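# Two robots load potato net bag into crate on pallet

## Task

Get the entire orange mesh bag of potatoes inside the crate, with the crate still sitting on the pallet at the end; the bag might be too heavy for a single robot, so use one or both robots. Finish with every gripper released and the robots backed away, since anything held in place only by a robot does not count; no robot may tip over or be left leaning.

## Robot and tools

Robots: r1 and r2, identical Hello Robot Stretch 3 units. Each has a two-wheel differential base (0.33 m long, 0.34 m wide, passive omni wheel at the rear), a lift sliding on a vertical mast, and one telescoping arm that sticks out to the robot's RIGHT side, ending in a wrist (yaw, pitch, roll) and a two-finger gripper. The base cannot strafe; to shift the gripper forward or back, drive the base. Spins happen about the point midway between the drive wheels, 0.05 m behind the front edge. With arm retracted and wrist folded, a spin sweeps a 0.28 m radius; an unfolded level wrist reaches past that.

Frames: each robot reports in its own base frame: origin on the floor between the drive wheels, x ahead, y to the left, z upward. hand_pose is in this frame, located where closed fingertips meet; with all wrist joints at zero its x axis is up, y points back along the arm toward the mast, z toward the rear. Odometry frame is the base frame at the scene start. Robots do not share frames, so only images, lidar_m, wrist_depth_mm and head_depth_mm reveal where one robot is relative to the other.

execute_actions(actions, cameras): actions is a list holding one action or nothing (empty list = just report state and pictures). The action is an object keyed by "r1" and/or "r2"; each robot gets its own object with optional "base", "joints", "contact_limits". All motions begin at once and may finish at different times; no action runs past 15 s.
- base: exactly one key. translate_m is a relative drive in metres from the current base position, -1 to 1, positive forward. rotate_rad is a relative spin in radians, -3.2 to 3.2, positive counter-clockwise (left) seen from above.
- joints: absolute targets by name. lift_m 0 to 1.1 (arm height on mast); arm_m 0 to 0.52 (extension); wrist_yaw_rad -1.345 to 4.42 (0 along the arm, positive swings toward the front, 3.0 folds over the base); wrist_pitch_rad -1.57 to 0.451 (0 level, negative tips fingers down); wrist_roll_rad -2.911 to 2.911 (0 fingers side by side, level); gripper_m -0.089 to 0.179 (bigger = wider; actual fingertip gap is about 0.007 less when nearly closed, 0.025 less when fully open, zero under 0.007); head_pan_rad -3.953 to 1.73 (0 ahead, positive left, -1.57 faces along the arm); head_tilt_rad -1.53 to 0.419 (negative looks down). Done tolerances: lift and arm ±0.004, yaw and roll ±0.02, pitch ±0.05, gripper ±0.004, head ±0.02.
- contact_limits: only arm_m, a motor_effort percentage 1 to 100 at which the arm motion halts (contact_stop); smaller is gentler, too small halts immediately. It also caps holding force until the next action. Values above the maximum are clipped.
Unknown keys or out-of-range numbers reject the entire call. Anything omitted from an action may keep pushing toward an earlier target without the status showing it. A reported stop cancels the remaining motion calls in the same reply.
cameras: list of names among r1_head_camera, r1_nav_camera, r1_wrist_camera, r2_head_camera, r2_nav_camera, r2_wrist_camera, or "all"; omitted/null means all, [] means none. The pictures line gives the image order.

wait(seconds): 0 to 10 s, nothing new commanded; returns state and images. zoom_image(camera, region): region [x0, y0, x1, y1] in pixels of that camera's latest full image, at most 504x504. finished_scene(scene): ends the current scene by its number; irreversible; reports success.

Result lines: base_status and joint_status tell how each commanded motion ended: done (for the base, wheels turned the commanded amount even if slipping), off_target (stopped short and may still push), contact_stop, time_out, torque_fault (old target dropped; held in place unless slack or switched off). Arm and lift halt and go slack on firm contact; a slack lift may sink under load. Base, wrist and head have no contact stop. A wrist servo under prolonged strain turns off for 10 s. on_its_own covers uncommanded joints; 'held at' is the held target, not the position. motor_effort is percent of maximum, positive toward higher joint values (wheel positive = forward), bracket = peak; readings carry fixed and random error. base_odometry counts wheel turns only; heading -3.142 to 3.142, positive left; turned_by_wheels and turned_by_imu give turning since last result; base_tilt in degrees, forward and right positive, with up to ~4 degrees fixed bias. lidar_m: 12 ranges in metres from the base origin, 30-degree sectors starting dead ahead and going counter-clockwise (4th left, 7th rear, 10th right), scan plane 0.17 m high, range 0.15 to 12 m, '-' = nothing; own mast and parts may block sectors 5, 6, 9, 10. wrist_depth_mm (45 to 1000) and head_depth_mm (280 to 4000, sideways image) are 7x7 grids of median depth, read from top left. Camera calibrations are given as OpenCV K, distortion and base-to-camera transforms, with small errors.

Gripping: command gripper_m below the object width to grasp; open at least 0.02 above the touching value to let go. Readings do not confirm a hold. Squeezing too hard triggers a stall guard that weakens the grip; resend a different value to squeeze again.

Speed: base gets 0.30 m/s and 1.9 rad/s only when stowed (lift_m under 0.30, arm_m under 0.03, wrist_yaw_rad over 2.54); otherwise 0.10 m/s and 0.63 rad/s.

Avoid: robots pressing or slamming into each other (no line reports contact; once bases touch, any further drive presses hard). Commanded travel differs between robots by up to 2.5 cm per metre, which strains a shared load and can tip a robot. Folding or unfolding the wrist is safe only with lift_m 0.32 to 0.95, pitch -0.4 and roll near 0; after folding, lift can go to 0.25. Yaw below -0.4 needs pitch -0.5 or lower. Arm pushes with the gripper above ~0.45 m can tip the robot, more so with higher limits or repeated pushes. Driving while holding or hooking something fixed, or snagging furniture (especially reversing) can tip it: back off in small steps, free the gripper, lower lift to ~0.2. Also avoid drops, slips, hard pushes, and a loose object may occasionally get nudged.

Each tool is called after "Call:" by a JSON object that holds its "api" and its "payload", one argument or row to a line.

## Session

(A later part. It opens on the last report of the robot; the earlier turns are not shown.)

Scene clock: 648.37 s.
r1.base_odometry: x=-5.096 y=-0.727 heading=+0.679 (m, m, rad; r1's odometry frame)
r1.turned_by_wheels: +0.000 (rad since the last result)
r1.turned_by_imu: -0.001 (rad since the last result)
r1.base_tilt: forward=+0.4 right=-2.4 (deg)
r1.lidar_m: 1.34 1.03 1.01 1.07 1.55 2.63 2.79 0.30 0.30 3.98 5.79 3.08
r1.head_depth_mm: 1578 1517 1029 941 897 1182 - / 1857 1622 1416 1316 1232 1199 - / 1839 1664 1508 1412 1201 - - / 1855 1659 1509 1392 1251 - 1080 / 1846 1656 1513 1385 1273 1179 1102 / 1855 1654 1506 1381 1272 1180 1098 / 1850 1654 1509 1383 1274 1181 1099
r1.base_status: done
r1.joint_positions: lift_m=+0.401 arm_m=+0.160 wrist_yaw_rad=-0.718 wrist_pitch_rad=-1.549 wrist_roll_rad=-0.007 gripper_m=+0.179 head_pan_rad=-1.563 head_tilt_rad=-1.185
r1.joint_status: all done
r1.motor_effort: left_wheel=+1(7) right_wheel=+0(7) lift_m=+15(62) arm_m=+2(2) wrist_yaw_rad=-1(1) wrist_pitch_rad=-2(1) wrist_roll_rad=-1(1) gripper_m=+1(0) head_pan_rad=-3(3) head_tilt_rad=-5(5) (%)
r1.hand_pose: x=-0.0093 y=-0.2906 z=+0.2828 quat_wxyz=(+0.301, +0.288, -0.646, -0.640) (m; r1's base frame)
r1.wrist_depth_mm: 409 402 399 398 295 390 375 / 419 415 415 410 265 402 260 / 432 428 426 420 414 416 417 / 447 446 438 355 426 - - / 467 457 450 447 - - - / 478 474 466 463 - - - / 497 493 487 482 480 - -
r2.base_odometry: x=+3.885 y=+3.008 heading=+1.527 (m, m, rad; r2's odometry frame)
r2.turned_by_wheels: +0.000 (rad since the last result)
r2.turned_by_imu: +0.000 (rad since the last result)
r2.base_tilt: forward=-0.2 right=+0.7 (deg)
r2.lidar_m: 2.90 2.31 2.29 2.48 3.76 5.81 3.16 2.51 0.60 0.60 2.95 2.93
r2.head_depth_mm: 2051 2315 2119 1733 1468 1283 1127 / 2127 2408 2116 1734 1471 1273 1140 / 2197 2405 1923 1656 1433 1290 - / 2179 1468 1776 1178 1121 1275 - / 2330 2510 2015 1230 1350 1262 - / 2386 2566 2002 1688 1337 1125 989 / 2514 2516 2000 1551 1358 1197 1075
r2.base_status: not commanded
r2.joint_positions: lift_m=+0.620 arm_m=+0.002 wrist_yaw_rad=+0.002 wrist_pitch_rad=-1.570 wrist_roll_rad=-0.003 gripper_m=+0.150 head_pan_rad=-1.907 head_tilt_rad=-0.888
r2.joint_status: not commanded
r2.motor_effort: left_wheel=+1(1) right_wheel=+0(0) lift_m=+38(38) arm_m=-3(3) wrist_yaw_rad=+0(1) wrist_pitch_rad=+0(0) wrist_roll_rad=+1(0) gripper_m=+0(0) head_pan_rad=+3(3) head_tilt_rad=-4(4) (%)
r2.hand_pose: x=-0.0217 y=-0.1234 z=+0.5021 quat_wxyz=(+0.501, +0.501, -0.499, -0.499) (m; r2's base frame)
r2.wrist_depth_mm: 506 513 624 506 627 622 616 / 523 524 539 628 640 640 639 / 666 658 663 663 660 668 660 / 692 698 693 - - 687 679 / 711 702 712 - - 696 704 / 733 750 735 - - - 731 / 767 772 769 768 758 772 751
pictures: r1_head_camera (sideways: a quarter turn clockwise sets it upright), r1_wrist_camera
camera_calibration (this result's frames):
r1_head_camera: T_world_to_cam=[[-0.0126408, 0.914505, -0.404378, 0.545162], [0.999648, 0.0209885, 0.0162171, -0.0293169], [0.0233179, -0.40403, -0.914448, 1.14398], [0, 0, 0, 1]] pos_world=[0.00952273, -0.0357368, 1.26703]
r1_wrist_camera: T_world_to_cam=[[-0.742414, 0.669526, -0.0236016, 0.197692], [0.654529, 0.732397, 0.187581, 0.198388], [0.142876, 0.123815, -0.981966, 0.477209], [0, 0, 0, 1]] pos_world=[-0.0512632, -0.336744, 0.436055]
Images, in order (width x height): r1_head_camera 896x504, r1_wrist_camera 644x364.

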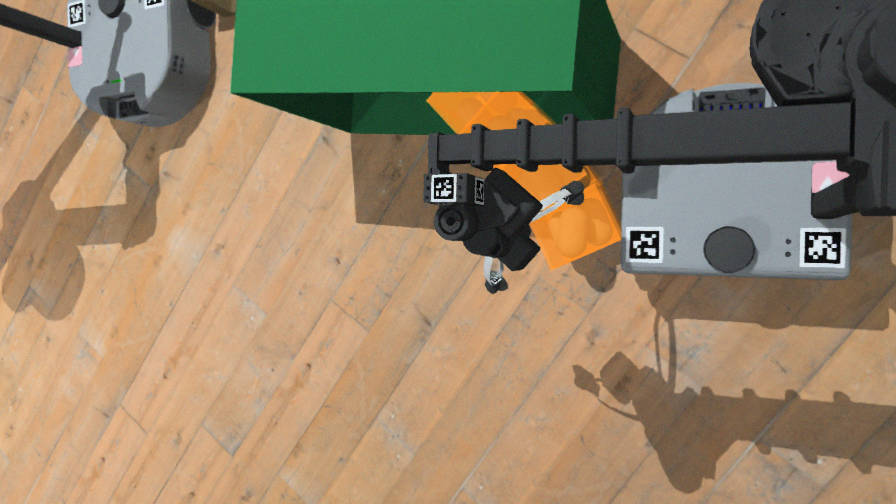

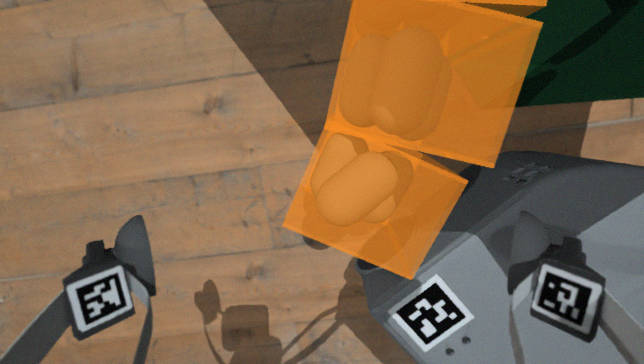

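Call:
{"api": "execute_actions", "payload": {
  "actions": [
    {"r1":{"joints":{"arm_m":0.0,"lift_m":0.75,"wrist_yaw_rad":0}}}
  ],
  "cameras": []
}}

Call:
{"api": "execute_actions", "payload": {
  "actions": [
    {"r1":{"base":{"translate_m":0.52}},"r2":{"base":{"translate_m":-0.5}}}
  ],
  "cameras": ["r1_nav_camera"]
}}

Call:
{"api": "execute_actions", "payload": {
  "actions": [
    {"r1":{"base":{"rotate_rad":-1.57}}}
  ],
  "cameras": ["r1_nav_camera","r1_head_camera"]
}}

Scene clock: 675.90 s.
r1.base_odometry: x=-5.096 y=-0.727 heading=+0.679 (m, m, rad; r1's odometry frame)
r1.turned_by_wheels: +0.000 (rad since the last result)
r1.turned_by_imu: -0.001 (rad since the last result)
r1.base_tilt: forward=+0.5 right=-2.4 (deg)
r1.lidar_m: 1.34 1.03 1.01 1.07 1.55 2.63 2.78 0.30 0.30 4.00 5.78 3.07
r1.head_depth_mm: 1589 1511 1029 963 - - - / 1843 1618 1419 1411 - 1194 1093 / 1853 1662 1517 1411 - - - / 1836 1664 1502 1402 1289 - 1081 / 1853 1663 1508 1376 1279 1177 1099 / 1854 1671 1516 1384 1271 1183 1100 / 1848 1667 1503 1381 1271 1177 1100
r1.base_status: not commanded
r1.joint_positions: lift_m=+0.749 arm_m=+0.001 wrist_yaw_rad=-0.001 wrist_pitch_rad=-1.549 wrist_roll_rad=-0.007 gripper_m=+0.179 head_pan_rad=-1.563 head_tilt_rad=-1.185
r1.joint_status: all done
r1.motor_effort: left_wheel=+1(0) right_wheel=+0(0) lift_m=+67(71) arm_m=-4(3) wrist_yaw_rad=+1(3) wrist_pitch_rad=-1(1) wrist_roll_rad=-1(1) gripper_m=+1(0) head_pan_rad=-3(3) head_tilt_rad=-4(4) (%)
r1.hand_pose: x=-0.0216 y=-0.1269 z=+0.6312 quat_wxyz=(+0.507, +0.496, -0.503, -0.494) (m; r1's base frame)
r1.wrist_depth_mm: 734 721 715 700 602 352 344 / 746 742 734 713 720 362 357 / 772 766 762 749 743 739 744 / 780 792 790 781 - 767 764 / 821 817 804 804 - 800 779 / 835 831 851 814 832 826 798 / 883 874 879 854 849 832 832
r2.base_odometry: x=+3.885 y=+3.008 heading=+1.527 (m, m, rad; r2's odometry frame)
r2.turned_by_wheels: +0.000 (rad since the last result)
r2.turned_by_imu: +0.000 (rad since the last result)
r2.base_tilt: forward=-0.2 right=+0.6 (deg)
r2.lidar_m: 2.90 2.32 2.29 2.47 3.75 5.80 3.15 2.49 0.60 0.60 2.96 2.93
r2.head_depth_mm: 2063 2323 2113 1730 1484 1273 1124 / 2151 2380 2109 1708 1465 1269 1125 / 1172 2450 2064 1670 1427 1290 - / 2217 2367 1757 1171 1122 1276 - / 2324 2533 2035 1236 1349 1270 - / 2397 2575 2032 1655 1346 1115 990 / 2518 2530 1999 1548 1366 1194 1071
r2.base_status: not commanded
r2.joint_positions: lift_m=+0.620 arm_m=+0.002 wrist_yaw_rad=+0.002 wrist_pitch_rad=-1.570 wrist_roll_rad=-0.003 gripper_m=+0.150 head_pan_rad=-1.907 head_tilt_rad=-0.888
r2.joint_status: not commanded
r2.motor_effort: left_wheel=+1(1) right_wheel=+0(0) lift_m=+38(38) arm_m=-3(3) wrist_yaw_rad=+0(1) wrist_pitch_rad=+0(0) wrist_roll_rad=+1(0) gripper_m=+0(1) head_pan_rad=+4(3) head_tilt_rad=-4(4) (%)
r2.hand_pose: x=-0.0217 y=-0.1234 z=+0.5021 quat_wxyz=(+0.501, +0.501, -0.499, -0.499) (m; r2's base frame)
r2.wrist_depth_mm: 508 508 611 513 623 623 624 / 524 525 542 636 649 639 637 / 663 665 673 661 660 667 662 / 691 678 688 - - 684 684 / 711 705 713 - - 703 702 / 748 741 741 - - - 730 / 772 777 757 773 757 762 749
pictures: none
No camera images: the call's "cameras" was empty. Leave "cameras" out to get every camera's image.

Scene clock: 682.60 s.
r1.base_odometry: x=-4.691 y=-0.400 heading=+0.679 (m, m, rad; r1's odometry frame)
r1.turned_by_wheels: +0.000 (rad since the last result)
r1.turned_by_imu: +0.002 (rad since the last result)
r1.base_tilt: forward=+0.4 right=-2.3 (deg)
r1.lidar_m: 0.95 0.73 0.72 0.76 1.11 3.05 0.81 0.76 1.12 4.28 5.82 2.21
r1.head_depth_mm: 1588 1524 1507 1408 - - - / 1838 1610 1503 1416 - 1196 1089 / 1845 1673 1508 1415 - - - / 1860 1667 1505 1398 1288 - 1082 / 1857 1657 1512 1379 1284 1177 1101 / 1854 1660 1501 1383 1270 1179 1102 / 1848 1666 1502 1381 1269 1184 1103
r1.base_status: done
r1.joint_positions: lift_m=+0.749 arm_m=+0.001 wrist_yaw_rad=-0.001 wrist_pitch_rad=-1.549 wrist_roll_rad=-0.007 gripper_m=+0.179 head_pan_rad=-1.563 head_tilt_rad=-1.185
r1.joint_status: not commanded
r1.motor_effort: left_wheel=+0(7) right_wheel=+0(5) lift_m=+66(66) arm_m=-3(3) wrist_yaw_rad=+2(2) wrist_pitch_rad=-1(1) wrist_roll_rad=-1(1) gripper_m=+1(1) head_pan_rad=-3(3) head_tilt_rad=-6(6) (%)
r1.hand_pose: x=-0.0216 y=-0.1269 z=+0.6312 quat_wxyz=(+0.507, +0.496, -0.503, -0.494) (m; r1's base frame)
r1.wrist_depth_mm: 725 728 711 705 710 692 695 / 741 734 737 749 717 717 638 / 770 760 755 754 746 744 754 / 788 775 768 790 - 767 767 / 829 795 812 797 - 777 785 / 828 862 835 840 816 818 810 / 800 853 870 861 841 849 834
r2.base_odometry: x=+3.864 y=+2.508 heading=+1.527 (m, m, rad; r2's odometry frame)
r2.turned_by_wheels: +0.000 (rad since the last result)
r2.turned_by_imu: -0.003 (rad since the last result)
r2.base_tilt: forward=-0.3 right=+0.6 (deg)
r2.lidar_m: 3.28 2.61 2.59 2.80 4.23 5.41 2.77 2.19 1.45 1.10 0.58 3.32
r2.head_depth_mm: 1796 2028 2124 1733 1485 1275 1127 / 1847 2112 2109 1707 1467 1276 1133 / 1142 2179 2083 1726 1452 1286 - / 1904 2235 1790 1670 1438 1281 - / 2031 2320 2039 1680 1438 1270 - / 2103 2398 2021 1661 1428 1240 1095 / 2209 2406 2006 1551 1381 1200 1088
r2.base_status: done
r2.joint_positions: lift_m=+0.620 arm_m=+0.002 wrist_yaw_rad=+0.002 wrist_pitch_rad=-1.570 wrist_roll_rad=-0.003 gripper_m=+0.150 head_pan_rad=-1.907 head_tilt_rad=-0.888
r2.joint_status: not commanded
r2.motor_effort: left_wheel=+1(1) right_wheel=+0(3) lift_m=+38(38) arm_m=-3(3) wrist_yaw_rad=+0(0) wrist_pitch_rad=+0(0) wrist_roll_rad=+1(0) gripper_m=+0(0) head_pan_rad=+4(2) head_tilt_rad=-3(4) (%)
r2.hand_pose: x=-0.0217 y=-0.1234 z=+0.5021 quat_wxyz=(+0.501, +0.501, -0.499, -0.499) (m; r2's base frame)
r2.wrist_depth_mm: 613 625 632 631 624 617 617 / 625 646 643 643 645 633 634 / 678 658 668 652 663 659 666 / 692 680 683 - - 686 682 / 716 709 715 - - 710 714 / 737 741 735 - - - 738 / 770 766 764 759 764 752 755
pictures: r1_nav_camera (sideways: a quarter turn counterclockwise sets it upright)
camera_calibration (this result's frames):
r1_nav_camera: T_world_to_cam=[[0.0180379, -0.923429, 0.383346, -0.459184], [-0.999837, -0.0166891, 0.00684443, 0.0520529], [0.0000773626, -0.383407, -0.923579, 1.1589], [0, 0, 0, 1]] pos_world=[0.0602375, 0.0211772, 1.24601]
Images, in order (width x height): r1_nav_camera 672x504.

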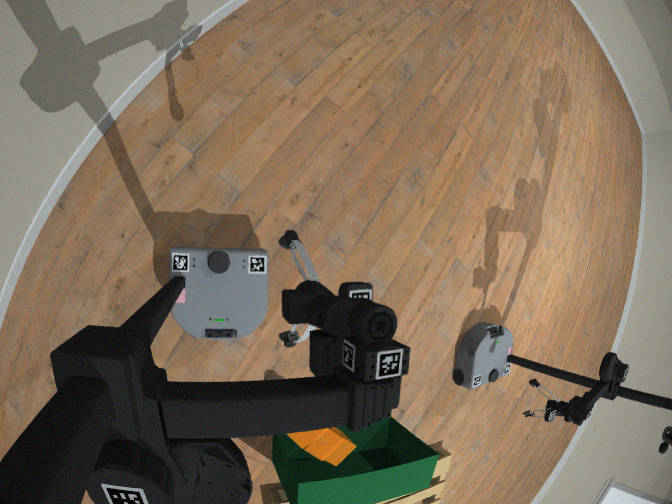

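Scene clock: 686.07 s.
r1.base_odometry: x=-4.691 y=-0.400 heading=-0.891 (m, m, rad; r1's odometry frame)
r1.turned_by_wheels: -1.570 (rad since the last result)
r1.turned_by_imu: -1.544 (rad since the last result)
r1.base_tilt: forward=+0.4 right=-2.4 (deg)
r1.lidar_m: 4.34 5.81 2.10 0.94 0.73 0.72 0.77 1.13 3.06 0.77 0.76 1.12
r1.head_depth_mm: 1858 1668 1506 1414 - - - / 1845 1657 1509 1418 - 1196 1088 / 1847 1669 1515 1411 - - - / 1851 1655 1512 1402 1287 - 1079 / 1704 1544 1464 1368 1275 1179 1104 / 1711 1137 1417 1350 1274 1181 1103 / 1710 1138 1455 1374 1269 1181 1100
r1.base_status: done
r1.joint_positions: lift_m=+0.749 arm_m=+0.001 wrist_yaw_rad=-0.001 wrist_pitch_rad=-1.549 wrist_roll_rad=-0.007 gripper_m=+0.179 head_pan_rad=-1.563 head_tilt_rad=-1.185
r1.joint_status: not commanded
r1.motor_effort: left_wheel=+2(7) right_wheel=-3(6) lift_m=+66(66) arm_m=-3(3) wrist_yaw_rad=+2(2) wrist_pitch_rad=-1(1) wrist_roll_rad=-2(1) gripper_m=+0(0) head_pan_rad=-4(3) head_tilt_rad=-4(5) (%)
r1.hand_pose: x=-0.0216 y=-0.1269 z=+0.6312 quat_wxyz=(+0.507, +0.496, -0.503, -0.494) (m; r1's base frame)
r1.wrist_depth_mm: 720 724 713 707 703 705 695 / 744 744 728 741 726 718 715 / 765 767 762 748 739 736 737 / 794 780 788 780 - 766 768 / 810 813 803 798 - 790 778 / 849 831 832 827 837 811 716 / 897 867 860 855 845 841 731
r2.base_odometry: x=+3.864 y=+2.508 heading=+1.527 (m, m, rad; r2's odometry frame)
r2.turned_by_wheels: +0.000 (rad since the last result)
r2.turned_by_imu: +0.000 (rad since the last result)
r2.base_tilt: forward=-0.2 right=+0.6 (deg)
r2.lidar_m: 3.32 2.62 2.58 2.80 4.24 5.39 2.77 2.20 1.44 1.11 0.58 3.31
r2.head_depth_mm: 1816 2052 2133 1738 1475 1285 1129 / 1819 2113 2112 1727 1463 1278 1140 / 1909 2121 1829 1716 1462 1286 - / 1278 2276 1865 1689 1454 1280 - / 2037 2326 2043 1689 1434 1278 - / 2104 2383 2033 1644 1431 1241 1102 / 2187 2407 2009 1550 1379 1192 1094
r2.base_status: not commanded
r2.joint_positions: lift_m=+0.620 arm_m=+0.002 wrist_yaw_rad=+0.002 wrist_pitch_rad=-1.570 wrist_roll_rad=-0.003 gripper_m=+0.150 head_pan_rad=-1.907 head_tilt_rad=-0.888
r2.joint_status: not commanded
r2.motor_effort: left_wheel=+1(1) right_wheel=-1(0) lift_m=+38(38) arm_m=-3(3) wrist_yaw_rad=+0(0) wrist_pitch_rad=+0(0) wrist_roll_rad=+1(0) gripper_m=+0(0) head_pan_rad=+2(3) head_tilt_rad=-4(4) (%)
r2.hand_pose: x=-0.0217 y=-0.1234 z=+0.5021 quat_wxyz=(+0.501, +0.501, -0.499, -0.499) (m; r2's base frame)
r2.wrist_depth_mm: 615 631 619 621 621 629 620 / 621 642 647 643 640 644 644 / 668 661 672 662 651 665 664 / 702 688 687 - - 688 683 / 715 708 714 - - 703 692 / 740 752 722 - - - 735 / 775 762 776 771 753 771 754
pictures: r1_head_camera (sideways: a quarter turn clockwise sets it upright), r1_nav_camera (sideways: a quarter turn counterclockwise sets it upright)
camera_calibration (this result's frames):
r1_head_camera: T_world_to_cam=[[-0.0126171, 0.914509, -0.404368, 0.54515], [0.999649, 0.0209625, 0.0162172, -0.0293171], [0.0233074, -0.404021, -0.914453, 1.14398], [0, 0, 0, 1]] pos_world=[0.00952181, -0.0357366, 1.26703]
r1_nav_camera: T_world_to_cam=[[0.0180363, -0.923433, 0.383337, -0.459172], [-0.999837, -0.0166874, 0.00684433, 0.052053], [0.0000766036, -0.383398, -0.923583, 1.15891], [0, 0, 0, 1]] pos_world=[0.0602375, 0.0211777, 1.24601]
Images, in order (width x height): r1_head_camera 896x504, r1_nav_camera 672x504.

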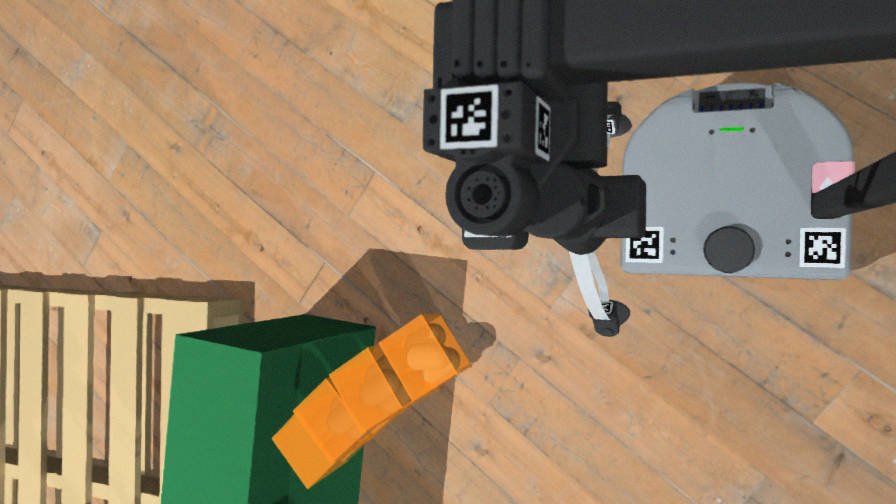

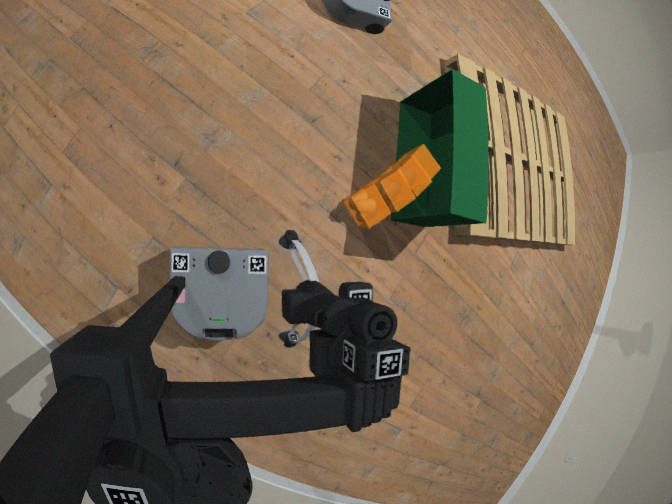

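Call:
{"api": "execute_actions", "payload": {
  "actions": [
    {"r1":{"base":{"translate_m":0.26},"joints":{"arm_m":0.45,"lift_m":0.4,"wrist_yaw_rad":0.55,"head_tilt_rad":-0.95}}}
  ],
  "cameras": ["r1_wrist_camera","r1_head_camera"]
}}

Scene clock: 696.23 s.
r1.base_odometry: x=-4.528 y=-0.602 heading=-0.891 (m, m, rad; r1's odometry frame)
r1.turned_by_wheels: +0.000 (rad since the last result)
r1.turned_by_imu: +0.000 (rad since the last result)
r1.base_tilt: forward=+0.4 right=-2.4 (deg)
r1.lidar_m: 4.11 5.70 2.65 1.22 0.95 0.93 1.00 1.46 3.19 0.93 0.95 1.22
r1.head_depth_mm: 2832 2259 1847 1586 1380 1225 1102 / 2862 2253 1861 1585 1379 1226 1118 / 2854 2188 1823 - 1376 1224 - / 2869 2151 1726 1471 1307 1224 1132 / 2846 2160 1727 1454 1370 1220 1099 / 2877 2172 1715 1520 1378 1222 1098 / 2839 2170 1720 1478 1380 1221 1095
r1.base_status: done
r1.joint_positions: lift_m=+0.401 arm_m=+0.450 wrist_yaw_rad=+0.549 wrist_pitch_rad=-1.550 wrist_roll_rad=-0.007 gripper_m=+0.179 head_pan_rad=-1.563 head_tilt_rad=-0.952
r1.joint_status: all done
r1.motor_effort: left_wheel=+1(8) right_wheel=-3(4) lift_m=+16(61) arm_m=+2(3) wrist_yaw_rad=+2(1) wrist_pitch_rad=-1(1) wrist_roll_rad=-1(1) gripper_m=+1(0) head_pan_rad=-4(3) head_tilt_rad=+0(16) (%)
r1.hand_pose: x=-0.0313 y=-0.5789 z=+0.2828 quat_wxyz=(+0.622, +0.614, -0.350, -0.338) (m; r1's base frame)
r1.wrist_depth_mm: 405 402 398 305 388 385 391 / 417 413 410 266 405 406 401 / 429 428 426 350 419 413 409 / 445 446 440 323 436 431 424 / 457 458 453 449 448 442 441 / 482 474 469 467 465 459 455 / 502 493 486 483 476 475 476
r2.base_odometry: x=+3.864 y=+2.508 heading=+1.527 (m, m, rad; r2's odometry frame)
r2.turned_by_wheels: +0.000 (rad since the last result)
r2.turned_by_imu: +0.000 (rad since the last result)
r2.base_tilt: forward=-0.3 right=+0.6 (deg)
r2.lidar_m: 3.28 2.62 2.59 2.80 4.22 5.41 2.78 2.20 1.22 1.10 0.58 3.30
r2.head_depth_mm: 1756 2061 2129 1741 1476 1283 1128 / 1839 1358 1970 1686 1453 1274 1139 / 1891 2057 2106 1615 1451 1275 - / 1970 2183 2046 1635 1438 1282 - / 2049 2251 2060 1684 1438 1265 - / 2099 2387 1973 1597 1426 1248 1093 / 2172 2445 1879 1551 1391 1186 1090
r2.base_status: not commanded
r2.joint_positions: lift_m=+0.620 arm_m=+0.002 wrist_yaw_rad=+0.002 wrist_pitch_rad=-1.570 wrist_roll_rad=-0.003 gripper_m=+0.150 head_pan_rad=-1.907 head_tilt_rad=-0.888
r2.joint_status: not commanded
r2.motor_effort: left_wheel=+1(1) right_wheel=+0(0) lift_m=+38(38) arm_m=-3(3) wrist_yaw_rad=-1(0) wrist_pitch_rad=+0(0) wrist_roll_rad=+0(0) gripper_m=+0(0) head_pan_rad=+3(3) head_tilt_rad=-3(4) (%)
r2.hand_pose: x=-0.0217 y=-0.1234 z=+0.5021 quat_wxyz=(+0.501, +0.501, -0.499, -0.499) (m; r2's base frame)
r2.wrist_depth_mm: 613 625 623 625 627 627 623 / 627 648 646 638 643 644 653 / 655 659 663 660 667 670 654 / 699 694 690 - - 686 692 / 715 715 711 - - 700 714 / 735 743 734 - - - 734 / 778 777 762 783 767 769 746
pictures: r1_head_camera (sideways: a quarter turn clockwise sets it upright), r1_wrist_camera
camera_calibration (this result's frames):
r1_head_camera: T_world_to_cam=[[-0.011689, 0.796049, -0.605119, 0.806653], [0.999624, 0.0243154, 0.0126778, -0.0247134], [0.0248059, -0.604743, -0.796034, 0.990067], [0, 0, 0, 1]] pos_world=[0.00957371, -0.042799, 1.27656]
r1_wrist_camera: T_world_to_cam=[[-0.86097, -0.508109, -0.0235943, -0.311049], [-0.503001, 0.843582, 0.188044, 0.451902], [-0.0756433, 0.173768, -0.981877, 0.538086], [0, 0, 0, 1]] pos_world=[0.000206359, -0.632765, 0.436018]
Images, in order (width x height): r1_head_camera 896x504, r1_wrist_camera 644x364.

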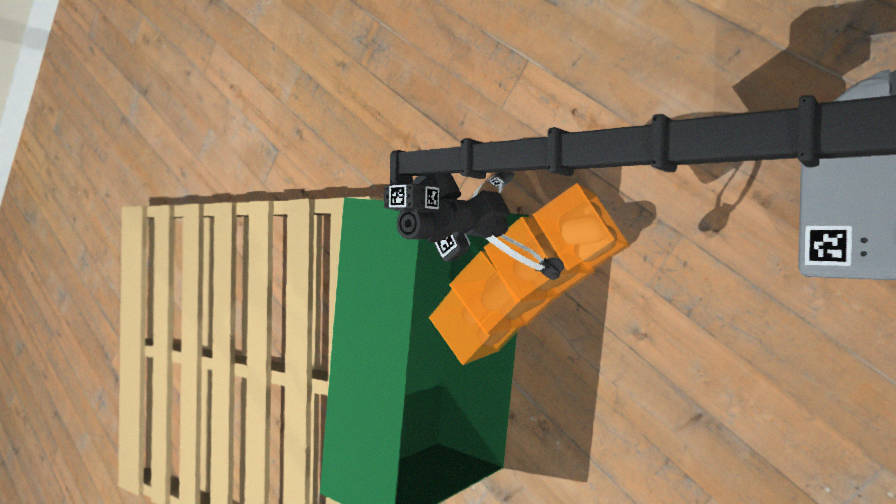

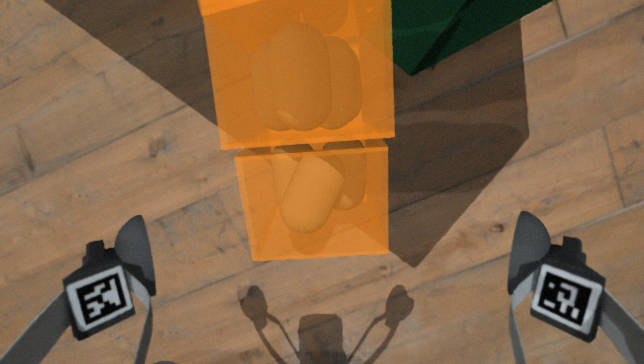

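Call:
{"api": "execute_actions", "payload": {
  "actions": [
    {"r1":{"joints":{"arm_m":0.425,"lift_m":0.28}}}
  ],
  "cameras": ["r1_wrist_camera"]
}}

Call:
{"api": "execute_actions", "payload": {
  "actions": [
    {"r1":{"joints":{"lift_m":0.205}}}
  ],
  "cameras": ["r1_wrist_camera"]
}}

Call:
{"api": "execute_actions", "payload": {
  "actions": [
    {"r1":{"joints":{"gripper_m":0.05}}}
  ],
  "cameras": ["r1_wrist_camera","r1_head_camera"]
}}

Scene clock: 707.63 s.
r1.base_odometry: x=-4.528 y=-0.602 heading=-0.891 (m, m, rad; r1's odometry frame)
r1.turned_by_wheels: +0.000 (rad since the last result)
r1.turned_by_imu: -0.001 (rad since the last result)
r1.base_tilt: forward=+0.4 right=-2.4 (deg)
r1.lidar_m: 4.11 5.68 2.64 1.21 0.95 0.93 1.00 1.46 3.20 0.93 0.95 1.22
r1.head_depth_mm: 2827 2243 1868 1589 1381 1223 1098 / 2874 2260 1864 1594 1383 1221 1129 / 2856 2190 1821 1623 1377 1224 - / 2854 2172 1725 1474 1309 1223 1131 / 2861 2151 1715 1459 1369 1222 1096 / 2865 2164 1721 1519 1384 1218 1099 / 2837 2154 1730 1478 1382 1222 1094
r1.base_status: not commanded
r1.joint_positions: lift_m=+0.281 arm_m=+0.425 wrist_yaw_rad=+0.549 wrist_pitch_rad=-1.550 wrist_roll_rad=-0.007 gripper_m=+0.179 head_pan_rad=-1.563 head_tilt_rad=-0.952
r1.joint_status: all done
r1.motor_effort: left_wheel=+3(3) right_wheel=-3(3) lift_m=+15(16) arm_m=-2(3) wrist_yaw_rad=+2(2) wrist_pitch_rad=-1(1) wrist_roll_rad=-1(1) gripper_m=+0(1) head_pan_rad=-4(3) head_tilt_rad=-1(1) (%)
r1.hand_pose: x=-0.0313 y=-0.5543 z=+0.1628 quat_wxyz=(+0.622, +0.614, -0.350, -0.338) (m; r1's base frame)
r1.wrist_depth_mm: 294 292 191 143 283 285 284 / 303 302 296 157 294 294 291 / 315 313 309 235 302 302 301 / 324 321 319 192 312 312 310 / 337 331 332 199 325 321 320 / 345 343 343 340 336 333 329 / 362 357 353 352 349 345 344
r2.base_odometry: x=+3.864 y=+2.508 heading=+1.527 (m, m, rad; r2's odometry frame)
r2.turned_by_wheels: +0.000 (rad since the last result)
r2.turned_by_imu: +0.000 (rad since the last result)
r2.base_tilt: forward=-0.3 right=+0.7 (deg)
r2.lidar_m: 3.30 2.62 2.59 2.80 4.23 5.40 2.77 2.21 1.21 1.03 0.58 3.31
r2.head_depth_mm: 1746 2061 2129 1730 1466 1280 1136 / 1835 1452 1985 1680 1459 1261 1136 / 1908 2135 1782 1624 1452 1297 - / 1973 2276 1938 1648 1453 1278 - / 2049 2332 1966 1682 1432 1272 - / 2096 2391 1368 1555 1425 1241 1104 / 2183 2406 2015 1557 1386 1194 1102
r2.base_status: not commanded
r2.joint_positions: lift_m=+0.620 arm_m=+0.002 wrist_yaw_rad=+0.002 wrist_pitch_rad=-1.570 wrist_roll_rad=-0.003 gripper_m=+0.150 head_pan_rad=-1.907 head_tilt_rad=-0.888
r2.joint_status: not commanded
r2.motor_effort: left_wheel=+1(1) right_wheel=+0(1) lift_m=+38(38) arm_m=-3(3) wrist_yaw_rad=+0(1) wrist_pitch_rad=+0(0) wrist_roll_rad=+1(0) gripper_m=+0(0) head_pan_rad=+3(3) head_tilt_rad=-4(4) (%)
r2.hand_pose: x=-0.0217 y=-0.1234 z=+0.5021 quat_wxyz=(+0.501, +0.501, -0.499, -0.499) (m; r2's base frame)
r2.wrist_depth_mm: 615 624 625 627 627 615 628 / 620 645 642 642 649 632 643 / 675 665 662 648 658 661 665 / 688 694 683 - - 687 686 / 707 708 714 - - 699 709 / 736 734 752 - - - 736 / 779 767 758 763 770 756 769
pictures: r1_wrist_camera
camera_calibration (this result's frames):
r1_wrist_camera: T_world_to_cam=[[-0.860964, -0.508119, -0.0235935, -0.301418], [-0.503006, 0.843567, 0.188095, 0.453737], [-0.0756721, 0.173811, -0.981867, 0.41603], [0, 0, 0, 1]] pos_world=[0.000204045, -0.608224, 0.316029]
Images, in order (width x height): r1_wrist_camera 644x364.

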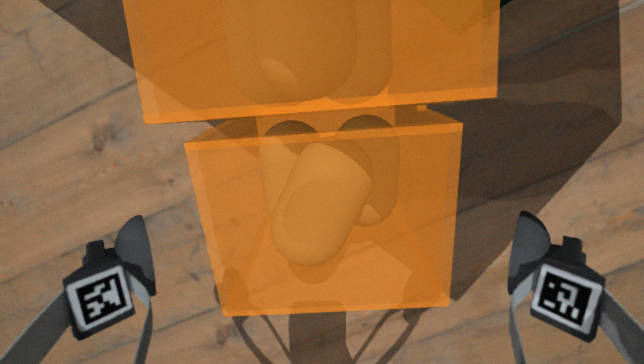

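Scene clock: 709.27 s.
r1.base_odometry: x=-4.528 y=-0.602 heading=-0.892 (m, m, rad; r1's odometry frame)
r1.turned_by_wheels: +0.000 (rad since the last result)
r1.turned_by_imu: -0.001 (rad since the last result)
r1.base_tilt: forward=+0.4 right=-2.4 (deg)
r1.lidar_m: 4.12 5.67 2.64 1.22 0.95 0.93 1.00 1.46 3.21 0.93 0.95 1.22
r1.head_depth_mm: 2830 2255 1869 1584 1382 1225 1097 / 2866 2271 1868 1596 1380 1221 1130 / 2867 2205 1818 1590 1360 1222 - / 2861 2140 1732 1492 1311 1220 1131 / 2860 2126 1729 1455 1376 1225 1095 / 2858 2156 1724 1524 1378 1220 1096 / 2865 2160 1732 1488 1383 1225 1100
r1.base_status: not commanded
r1.joint_positions: lift_m=+0.213 arm_m=+0.425 wrist_yaw_rad=+0.550 wrist_pitch_rad=-1.555 wrist_roll_rad=-0.011 gripper_m=+0.179 head_pan_rad=-1.563 head_tilt_rad=-0.951
r1.joint_status: lift_m contact_stop (moved -0.067 of -0.076)
r1.on_its_own: lift_m is slack since a contact_stop, until your next command for it (your +0.205 is given up)
r1.motor_effort: left_wheel=-2(3) right_wheel=+10(11) lift_m=+41(41) arm_m=+1(3) wrist_yaw_rad=+0(2) wrist_pitch_rad=+0(2) wrist_roll_rad=+1(1) gripper_m=+0(1) head_pan_rad=-3(4) head_tilt_rad=+1(2) (%)
r1.hand_pose: x=-0.0320 y=-0.5530 z=+0.0956 quat_wxyz=(+0.622, +0.616, -0.347, -0.337) (m; r1's base frame)
r1.wrist_depth_mm: 233 231 89 86 132 226 225 / 241 240 139 134 234 231 231 / 249 248 244 181 238 239 238 / 257 256 249 129 178 248 246 / 266 264 261 130 255 255 252 / 273 273 270 137 266 265 261 / 289 283 280 279 278 275 276
r2.base_odometry: x=+3.864 y=+2.508 heading=+1.527 (m, m, rad; r2's odometry frame)
r2.turned_by_wheels: +0.000 (rad since the last result)
r2.turned_by_imu: +0.000 (rad since the last result)
r2.base_tilt: forward=-0.2 right=+0.6 (deg)
r2.lidar_m: 3.28 2.62 2.59 2.80 4.23 5.40 2.77 2.20 1.21 1.05 0.58 3.31
r2.head_depth_mm: 1754 2063 2111 1726 1466 1272 1123 / 1848 2040 1917 1686 1454 1271 1136 / 1923 2164 1719 1614 1455 1282 - / 1966 2266 1987 1636 1452 1280 - / 2013 2316 1990 1688 1430 1278 - / 2097 2351 1978 1524 1436 1235 1097 / 2183 2434 1996 1541 1385 1194 1091
r2.base_status: not commanded
r2.joint_positions: lift_m=+0.620 arm_m=+0.002 wrist_yaw_rad=+0.002 wrist_pitch_rad=-1.570 wrist_roll_rad=-0.003 gripper_m=+0.150 head_pan_rad=-1.907 head_tilt_rad=-0.888
r2.joint_status: not commanded
r2.motor_effort: left_wheel=+2(1) right_wheel=+0(1) lift_m=+38(38) arm_m=-4(3) wrist_yaw_rad=-1(1) wrist_pitch_rad=+0(0) wrist_roll_rad=+1(1) gripper_m=+0(0) head_pan_rad=+3(4) head_tilt_rad=-4(3) (%)
r2.hand_pose: x=-0.0217 y=-0.1234 z=+0.5021 quat_wxyz=(+0.501, +0.501, -0.499, -0.499) (m; r2's base frame)
r2.wrist_depth_mm: 616 625 624 621 622 621 621 / 627 645 641 650 639 639 638 / 662 663 666 654 651 657 659 / 694 698 681 - - 690 681 / 717 713 712 - - 708 708 / 746 744 734 - - - 733 / 767 767 766 770 760 766 766
pictures: r1_wrist_camera
camera_calibration (this result's frames):
r1_wrist_camera: T_world_to_cam=[[-0.858267, -0.512668, -0.0234574, -0.305335], [-0.507064, 0.840063, 0.192822, 0.462387], [-0.0791481, 0.177387, -0.980953, 0.351508], [0, 0, 0, 1]] pos_world=[0.000222613, -0.607323, 0.248492]
Images, in order (width x height): r1_wrist_camera 644x364.

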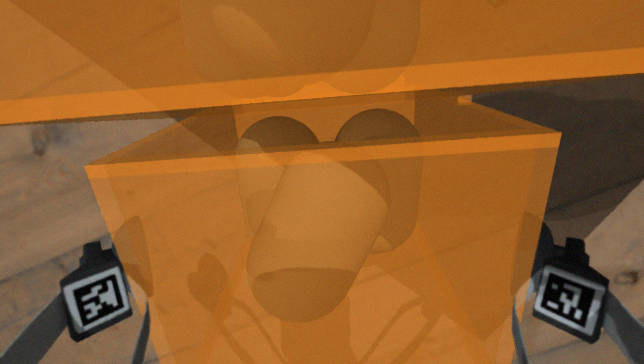

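not run: a stop came earlier in this reply.

Call:
{"api": "execute_actions", "payload": {
  "actions": [
    {"r1":{"joints":{"lift_m":0.216,"gripper_m":0.05}}}
  ],
  "cameras": []
}}

Call:
{"api": "execute_actions", "payload": {
  "actions": [
    {"r1":{"joints":{"lift_m":0.25}}}
  ],
  "cameras": ["r1_wrist_camera","r1_head_camera"]
}}

Scene clock: 716.57 s.
r1.base_odometry: x=-4.528 y=-0.602 heading=-0.892 (m, m, rad; r1's odometry frame)
r1.turned_by_wheels: +0.000 (rad since the last result)
r1.turned_by_imu: -0.001 (rad since the last result)
r1.base_tilt: forward=+0.4 right=-2.4 (deg)
r1.lidar_m: 4.09 5.66 2.64 1.22 0.95 0.93 1.00 1.46 3.21 0.93 0.95 1.22
r1.head_depth_mm: 2824 2270 1862 1593 1378 1222 1100 / 2867 2261 1855 1594 1384 1229 1131 / 2855 2206 1816 1589 1356 1224 - / 2857 2137 1724 1485 1305 1230 1126 / 2866 2129 1718 1467 1376 1220 1099 / 2877 2161 1717 1513 1386 1219 1097 / 2848 2147 1722 1486 1382 1218 1095
r1.base_status: not commanded
r1.joint_positions: lift_m=+0.216 arm_m=+0.425 wrist_yaw_rad=+0.550 wrist_pitch_rad=-1.554 wrist_roll_rad=-0.012 gripper_m=+0.052 head_pan_rad=-1.563 head_tilt_rad=-0.951
r1.joint_status: all done
r1.motor_effort: left_wheel=-3(3) right_wheel=+10(11) lift_m=+44(53) arm_m=+2(1) wrist_yaw_rad=+0(0) wrist_pitch_rad=+0(0) wrist_roll_rad=+2(3) gripper_m=-49(100) head_pan_rad=-4(4) head_tilt_rad=+0(2) (%)
r1.hand_pose: x=-0.0320 y=-0.5530 z=+0.0980 quat_wxyz=(+0.622, +0.616, -0.346, -0.337) (m; r1's base frame)
r1.wrist_depth_mm: 236 235 91 88 135 228 227 / 244 241 144 135 236 235 233 / 251 250 245 181 240 242 241 / 260 258 252 132 180 250 249 / 268 265 264 134 258 258 256 / 279 - 274 140 271 270 265 / 288 288 285 282 278 278 277
r2.base_odometry: x=+3.864 y=+2.508 heading=+1.527 (m, m, rad; r2's odometry frame)
r2.turned_by_wheels: +0.000 (rad since the last result)
r2.turned_by_imu: +0.000 (rad since the last result)
r2.base_tilt: forward=-0.3 right=+0.6 (deg)
r2.lidar_m: 3.30 2.62 2.59 2.79 4.21 5.40 2.78 2.20 1.21 1.05 0.58 3.31
r2.head_depth_mm: 1757 2064 2120 1737 1473 1275 1129 / 1825 2024 1931 1682 1443 1268 1137 / 1895 2151 1734 1627 1449 1286 - / 1968 2290 2009 1640 1448 1285 - / 2016 2331 1962 1676 1447 1265 - / 2101 2381 1971 1530 1435 1242 1095 / 2189 2410 1991 1545 1403 1197 1094
r2.base_status: not commanded
r2.joint_positions: lift_m=+0.620 arm_m=+0.002 wrist_yaw_rad=+0.002 wrist_pitch_rad=-1.570 wrist_roll_rad=-0.003 gripper_m=+0.150 head_pan_rad=-1.907 head_tilt_rad=-0.888
r2.joint_status: not commanded
r2.motor_effort: left_wheel=+1(1) right_wheel=+0(1) lift_m=+38(38) arm_m=-3(3) wrist_yaw_rad=-1(1) wrist_pitch_rad=+0(0) wrist_roll_rad=+0(0) gripper_m=+0(0) head_pan_rad=+3(3) head_tilt_rad=-4(4) (%)
r2.hand_pose: x=-0.0217 y=-0.1234 z=+0.5021 quat_wxyz=(+0.501, +0.501, -0.499, -0.499) (m; r2's base frame)
r2.wrist_depth_mm: 615 621 632 626 621 616 624 / 624 649 644 646 632 647 646 / 660 667 672 658 659 664 668 / 701 691 692 - - 677 687 / 706 714 710 - - 706 713 / 734 753 736 - - - 740 / 768 767 751 774 760 761 751
pictures: none
No camera images: the call's "cameras" was empty. Leave "cameras" out to get every camera's image.

Scene clock: 717.67 s.
r1.base_odometry: x=-4.528 y=-0.602 heading=-0.891 (m, m, rad; r1's odometry frame)
r1.turned_by_wheels: +0.001 (rad since the last result)
r1.turned_by_imu: +0.001 (rad since the last result)
r1.base_tilt: forward=+0.5 right=-2.4 (deg)
r1.lidar_m: 4.12 5.64 2.64 1.21 0.95 0.93 1.00 1.46 3.20 0.62 0.95 1.22
r1.head_depth_mm: 2826 2243 1859 1587 1383 1226 1098 / 2858 2267 1861 1579 1383 1225 1128 / 2842 2185 1812 1599 1355 1223 - / 2873 2164 1731 1479 1295 1220 1135 / 2838 2150 1726 1464 1375 1222 1094 / 2876 2160 1716 1510 1383 1222 1095 / 2827 2149 1714 1486 1380 1220 1096
r1.base_status: not commanded
r1.joint_positions: lift_m=+0.249 arm_m=+0.425 wrist_yaw_rad=+0.550 wrist_pitch_rad=-1.510 wrist_roll_rad=-0.012 gripper_m=+0.057 head_pan_rad=-1.563 head_tilt_rad=-0.951
r1.joint_status: all done
r1.on_its_own: gripper_m is held at +0.054, not at your +0.050, by its stall guard, which is still easing
r1.motor_effort: left_wheel=+5(5) right_wheel=-9(10) lift_m=+79(79) arm_m=+0(1) wrist_yaw_rad=+0(0) wrist_pitch_rad=-13(12) wrist_roll_rad=+2(2) gripper_m=-46(50) head_pan_rad=-3(3) head_tilt_rad=+1(1) (%)
r1.hand_pose: x=-0.0261 y=-0.5627 z=+0.1303 quat_wxyz=(+0.630, +0.608, -0.360, -0.323) (m; r1's base frame)
r1.wrist_depth_mm: 269 268 153 107 256 257 259 / 277 273 158 118 265 266 265 / 283 281 280 224 274 272 271 / 291 288 285 147 191 280 278 / 298 296 292 139 196 285 284 / 306 - 301 139 297 297 293 / 315 314 308 309 306 305 302
r2.base_odometry: x=+3.864 y=+2.508 heading=+1.527 (m, m, rad; r2's odometry frame)
r2.turned_by_wheels: +0.000 (rad since the last result)
r2.turned_by_imu: +0.000 (rad since the last result)
r2.base_tilt: forward=-0.2 right=+0.6 (deg)
r2.lidar_m: 3.30 2.61 2.59 2.80 4.24 5.40 2.78 2.20 1.21 1.03 0.58 3.31
r2.head_depth_mm: 1745 2042 2124 1748 1478 1281 1123 / 1853 2002 1981 1694 1461 1266 1137 / 1928 2136 1722 1611 1454 1288 - / 1963 2281 1995 1646 1435 1283 - / 2031 2326 1960 1689 1444 1275 - / 2098 2370 1969 1521 1435 1239 1094 / 2160 2407 2021 1556 1379 1192 1094
r2.base_status: not commanded
r2.joint_positions: lift_m=+0.620 arm_m=+0.002 wrist_yaw_rad=+0.002 wrist_pitch_rad=-1.570 wrist_roll_rad=-0.003 gripper_m=+0.150 head_pan_rad=-1.907 head_tilt_rad=-0.888
r2.joint_status: not commanded
r2.motor_effort: left_wheel=+1(1) right_wheel=+0(0) lift_m=+38(38) arm_m=-3(3) wrist_yaw_rad=-1(1) wrist_pitch_rad=+0(1) wrist_roll_rad=+1(0) gripper_m=+0(0) head_pan_rad=+4(3) head_tilt_rad=-3(4) (%)
r2.hand_pose: x=-0.0217 y=-0.1234 z=+0.5021 quat_wxyz=(+0.501, +0.501, -0.499, -0.499) (m; r2's base frame)
r2.wrist_depth_mm: 615 618 628 621 622 624 614 / 623 647 645 643 640 651 635 / 663 670 666 657 649 658 666 / 690 700 689 - - 679 690 / 703 706 718 - - 704 712 / 729 743 743 - - - 727 / 778 770 763 761 768 765 765
pictures: r1_head_camera (sideways: a quarter turn clockwise sets it upright), r1_wrist_camera
camera_calibration (this result's frames):
r1_head_camera: T_world_to_cam=[[-0.0116839, 0.795902, -0.605312, 0.806905], [0.999624, 0.0243133, 0.0126737, -0.0247081], [0.0248042, -0.604937, -0.795887, 0.989876], [0, 0, 0, 1]] pos_world=[0.00957354, -0.0428051, 1.27657]
r1_wrist_camera: T_world_to_cam=[[-0.856787, -0.515118, -0.0238555, -0.305694], [-0.512546, 0.8456, 0.149189, 0.47555], [-0.0566779, 0.140051, -0.988521, 0.368288], [0, 0, 0, 1]] pos_world=[0.00269968, -0.611173, 0.285821]
Images, in order (width x height): r1_head_camera 896x504, r1_wrist_camera 644x364.

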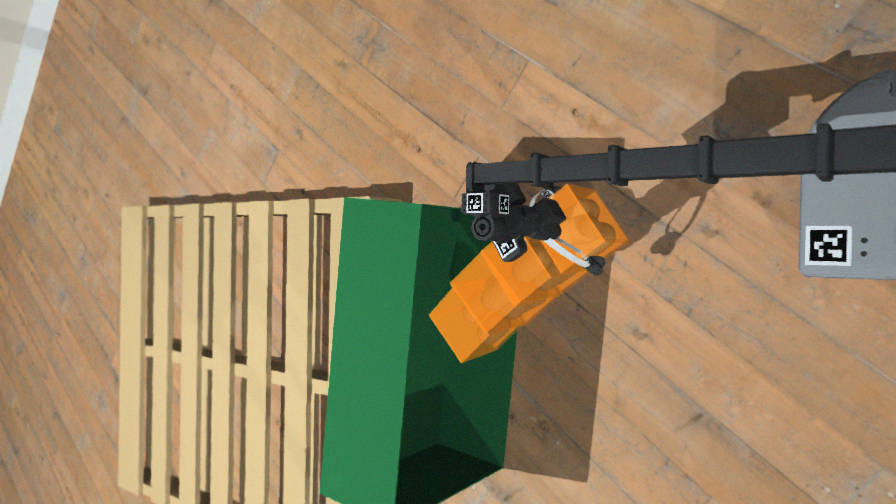

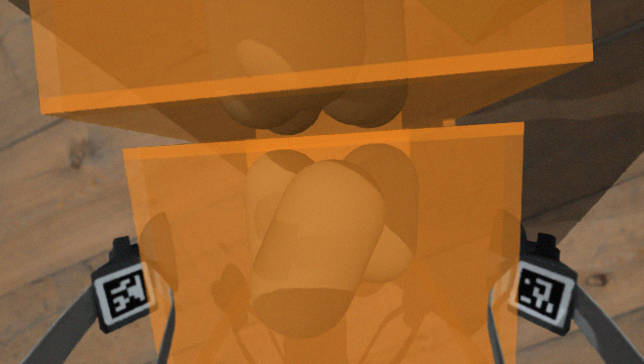

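Call:
{"api": "execute_actions", "payload": {
  "actions": [
    {"r1":{"joints":{"arm_m":0.27,"wrist_yaw_rad":0.45}}}
  ],
  "cameras": ["r1_head_camera"]
}}

Call:
{"api": "execute_actions", "payload": {
  "actions": [
    {"r1":{"joints":{"arm_m":0.1,"wrist_yaw_rad":0.33}}}
  ],
  "cameras": ["r1_head_camera","r1_wrist_camera"]
}}

Scene clock: 761.63 s.
r1.base_odometry: x=-4.528 y=-0.602 heading=-0.891 (m, m, rad; r1's odometry frame)
r1.turned_by_wheels: +0.000 (rad since the last result)
r1.turned_by_imu: -0.003 (rad since the last result)
r1.base_tilt: forward=+0.4 right=-2.4 (deg)
r1.lidar_m: 4.11 5.64 2.64 1.22 0.95 0.93 1.00 1.47 3.20 0.47 0.95 1.22
r1.head_depth_mm: 2853 2265 1866 1582 1384 1220 1097 / 2863 2259 1865 1591 1379 1223 1130 / 2862 2196 1817 1554 1426 1202 - / 2850 2127 1721 1486 1272 1185 1133 / 2841 2178 1720 1516 1370 1221 1095 / 2875 2167 1727 1512 1382 1220 1097 / 2866 2160 1724 1485 1377 1223 1100
r1.base_status: not commanded
r1.joint_positions: lift_m=+0.249 arm_m=+0.270 wrist_yaw_rad=+0.449 wrist_pitch_rad=-1.518 wrist_roll_rad=-0.005 gripper_m=+0.122 head_pan_rad=-1.563 head_tilt_rad=-0.951
r1.joint_status: all done
r1.on_its_own: gripper_m is held at +0.121, not at your +0.050, by its stall guard, which is not easing now
r1.motor_effort: left_wheel=+3(5) right_wheel=-5(10) lift_m=+78(79) arm_m=-4(4) wrist_yaw_rad=+1(4) wrist_pitch_rad=-10(14) wrist_roll_rad=-2(2) gripper_m=-19(20) head_pan_rad=-4(4) head_tilt_rad=+0(0) (%)
r1.hand_pose: x=-0.0262 y=-0.4059 z=+0.1304 quat_wxyz=(+0.610, +0.590, -0.390, -0.359) (m; r1's base frame)
r1.wrist_depth_mm: 267 267 263 109 155 261 258 / 276 274 270 116 161 266 265 / 283 281 279 276 273 274 271 / 291 288 284 154 278 281 279 / 299 297 295 142 197 287 286 / 308 - 303 139 299 297 294 / 318 318 312 308 307 305 305
r2.base_odometry: x=+3.864 y=+2.508 heading=+1.527 (m, m, rad; r2's odometry frame)
r2.turned_by_wheels: +0.000 (rad since the last result)
r2.turned_by_imu: +0.000 (rad since the last result)
r2.base_tilt: forward=-0.3 right=+0.6 (deg)
r2.lidar_m: 3.28 2.61 2.59 2.80 4.23 5.41 2.77 2.20 1.06 1.07 0.58 3.32
r2.head_depth_mm: 1752 2043 2118 1728 1483 1275 1131 / 1843 2008 1957 1682 1464 1265 1138 / 1919 2161 1730 1618 1455 1287 - / 1962 2246 1997 1650 1448 1287 - / 2056 2338 1909 1603 1431 1271 - / 2111 2367 2017 1680 1425 1243 1099 / 2175 2435 2023 1579 1402 1190 1098
r2.base_status: not commanded
r2.joint_positions: lift_m=+0.620 arm_m=+0.002 wrist_yaw_rad=+0.002 wrist_pitch_rad=-1.570 wrist_roll_rad=-0.003 gripper_m=+0.150 head_pan_rad=-1.907 head_tilt_rad=-0.888
r2.joint_status: not commanded
r2.motor_effort: left_wheel=+1(1) right_wheel=-1(0) lift_m=+38(38) arm_m=-3(3) wrist_yaw_rad=-1(1) wrist_pitch_rad=+0(0) wrist_roll_rad=+0(0) gripper_m=+0(0) head_pan_rad=+4(5) head_tilt_rad=-4(4) (%)
r2.hand_pose: x=-0.0217 y=-0.1234 z=+0.5021 quat_wxyz=(+0.501, +0.501, -0.499, -0.499) (m; r2's base frame)
r2.wrist_depth_mm: 611 622 618 622 632 617 628 / 629 645 652 650 639 631 642 / 664 667 670 665 662 672 654 / 688 687 700 - - 692 685 / 727 707 709 - - 706 709 / 735 757 733 - - - 727 / 769 769 767 775 754 766 759
pictures: r1_head_camera (sideways: a quarter turn clockwise sets it upright)
camera_calibration (this result's frames):
r1_head_camera: T_world_to_cam=[[-0.011684, 0.795902, -0.605312, 0.806905], [0.999624, 0.0243136, 0.0126737, -0.0247081], [0.0248044, -0.604937, -0.795887, 0.989876], [0, 0, 0, 1]] pos_world=[0.00957355, -0.0428051, 1.27657]
Images, in order (width x height): r1_head_camera 896x504.

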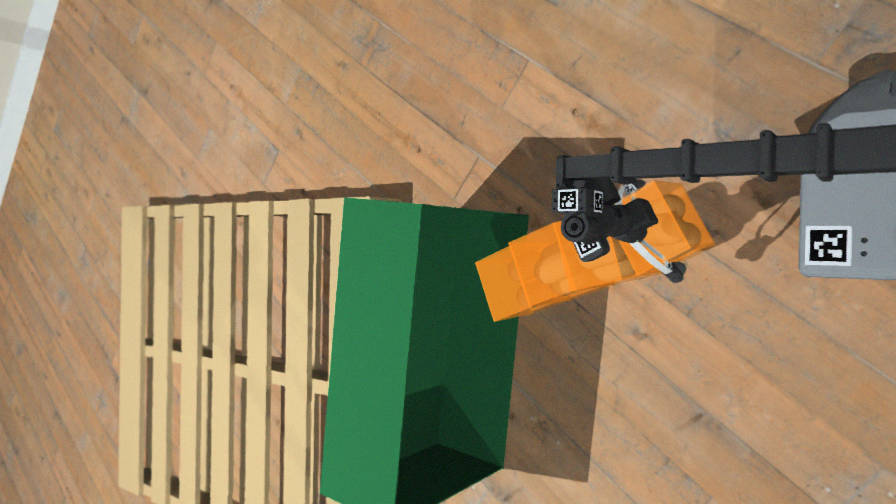

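Scene clock: 764.30 s.
r1.base_odometry: x=-4.528 y=-0.602 heading=-0.891 (m, m, rad; r1's odometry frame)
r1.turned_by_wheels: +0.000 (rad since the last result)
r1.turned_by_imu: -0.001 (rad since the last result)
r1.base_tilt: forward=+0.4 right=-2.4 (deg)
r1.lidar_m: 4.10 5.66 2.64 1.22 0.95 0.93 1.00 1.47 3.20 0.93 0.95 1.22
r1.head_depth_mm: 2832 2260 1865 1588 1380 1224 1099 / 2877 2265 1864 1592 1380 1226 1133 / 2859 2184 1821 1552 1383 1268 - / 2858 2127 1718 1489 1379 1170 1108 / 2865 2119 1718 1513 1378 1221 1102 / 2862 2170 1716 1516 1377 1224 1095 / 2858 2170 1725 1488 1375 1229 1094
r1.base_status: not commanded
r1.joint_positions: lift_m=+0.249 arm_m=+0.101 wrist_yaw_rad=+0.326 wrist_pitch_rad=-1.502 wrist_roll_rad=+0.005 gripper_m=+0.122 head_pan_rad=-1.563 head_tilt_rad=-0.951
r1.joint_status: all done
r1.on_its_own: gripper_m is held at +0.121, not at your +0.050, by its stall guard, which is not easing now
r1.motor_effort: left_wheel=+1(3) right_wheel=-1(5) lift_m=+70(78) arm_m=-6(7) wrist_yaw_rad=+5(6) wrist_pitch_rad=-16(18) wrist_roll_rad=-7(10) gripper_m=-14(21) head_pan_rad=-3(3) head_tilt_rad=+1(1) (%)
r1.hand_pose: x=-0.0237 y=-0.2394 z=+0.1305 quat_wxyz=(+0.587, +0.559, -0.433, -0.394) (m; r1's base frame)
r1.wrist_depth_mm: 271 270 266 117 163 264 261 / 279 276 273 126 170 269 267 / 284 282 281 235 278 274 274 / 291 290 288 158 280 281 279 / 299 297 293 159 287 289 286 / 306 - - 163 299 - 292 / 314 313 - - - 305 301
r2.base_odometry: x=+3.864 y=+2.508 heading=+1.527 (m, m, rad; r2's odometry frame)
r2.turned_by_wheels: +0.000 (rad since the last result)
r2.turned_by_imu: +0.000 (rad since the last result)
r2.base_tilt: forward=-0.3 right=+0.6 (deg)
r2.lidar_m: 3.29 2.62 2.59 2.80 4.21 5.43 2.77 2.20 1.11 1.10 0.58 3.32
r2.head_depth_mm: 1757 2064 2099 1748 1481 1277 1123 / 1823 2013 1973 1678 1460 1270 1142 / 1920 2168 1724 1621 1467 1287 - / 2000 2267 1674 1620 1440 1280 - / 2064 2335 2066 1578 1440 1268 - / 2113 2375 2035 1687 1423 1236 1100 / 2194 2416 2019 1568 1421 1191 1090
r2.base_status: not commanded
r2.joint_positions: lift_m=+0.620 arm_m=+0.002 wrist_yaw_rad=+0.002 wrist_pitch_rad=-1.570 wrist_roll_rad=-0.003 gripper_m=+0.150 head_pan_rad=-1.907 head_tilt_rad=-0.888
r2.joint_status: not commanded
r2.motor_effort: left_wheel=+1(1) right_wheel=+0(0) lift_m=+38(38) arm_m=-3(3) wrist_yaw_rad=-1(1) wrist_pitch_rad=+0(0) wrist_roll_rad=+0(0) gripper_m=+0(1) head_pan_rad=+3(3) head_tilt_rad=-4(4) (%)
r2.hand_pose: x=-0.0217 y=-0.1234 z=+0.5021 quat_wxyz=(+0.501, +0.501, -0.499, -0.499) (m; r2's base frame)
r2.wrist_depth_mm: 608 628 620 622 610 625 624 / 623 647 646 634 645 635 640 / 671 665 671 663 658 668 664 / 681 687 689 - - 692 700 / 716 699 717 - - 711 707 / 739 738 742 - - - 731 / 772 771 773 766 762 755 761
pictures: r1_head_camera (sideways: a quarter turn clockwise sets it upright), r1_wrist_camera
camera_calibration (this result's frames):
r1_head_camera: T_world_to_cam=[[-0.0116222, 0.795598, -0.605714, 0.807428], [0.999626, 0.0242451, 0.0126653, -0.0246971], [0.0247621, -0.60534, -0.795582, 0.989479], [0, 0, 0, 1]] pos_world=[0.00957044, -0.0428182, 1.27659]
r1_wrist_camera: T_world_to_cam=[[-0.955062, -0.295344, -0.0250739, -0.0866537], [-0.295857, 0.944726, 0.141284, 0.233196], [-0.0180395, 0.142354, -0.989651, 0.324954], [0, 0, 0, 1]] pos_world=[-0.00790506, -0.292157, 0.286472]
Images, in order (width x height): r1_head_camera 896x504, r1_wrist_camera 644x364.

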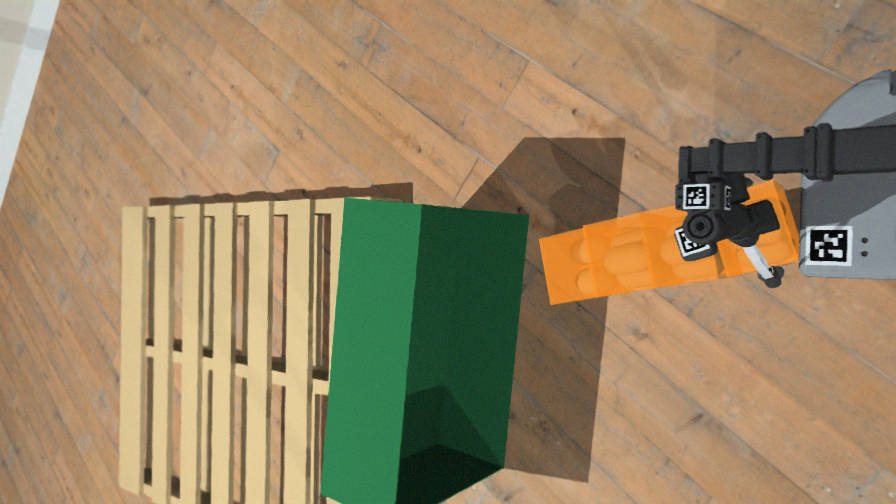

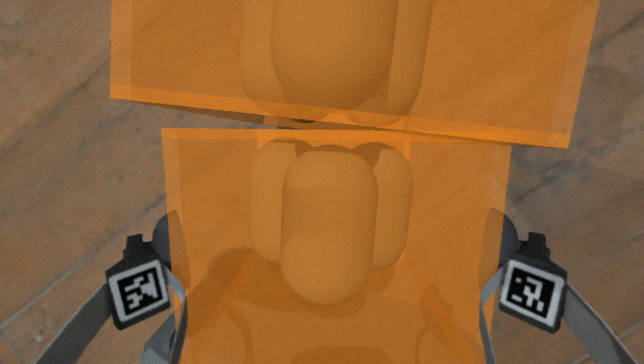

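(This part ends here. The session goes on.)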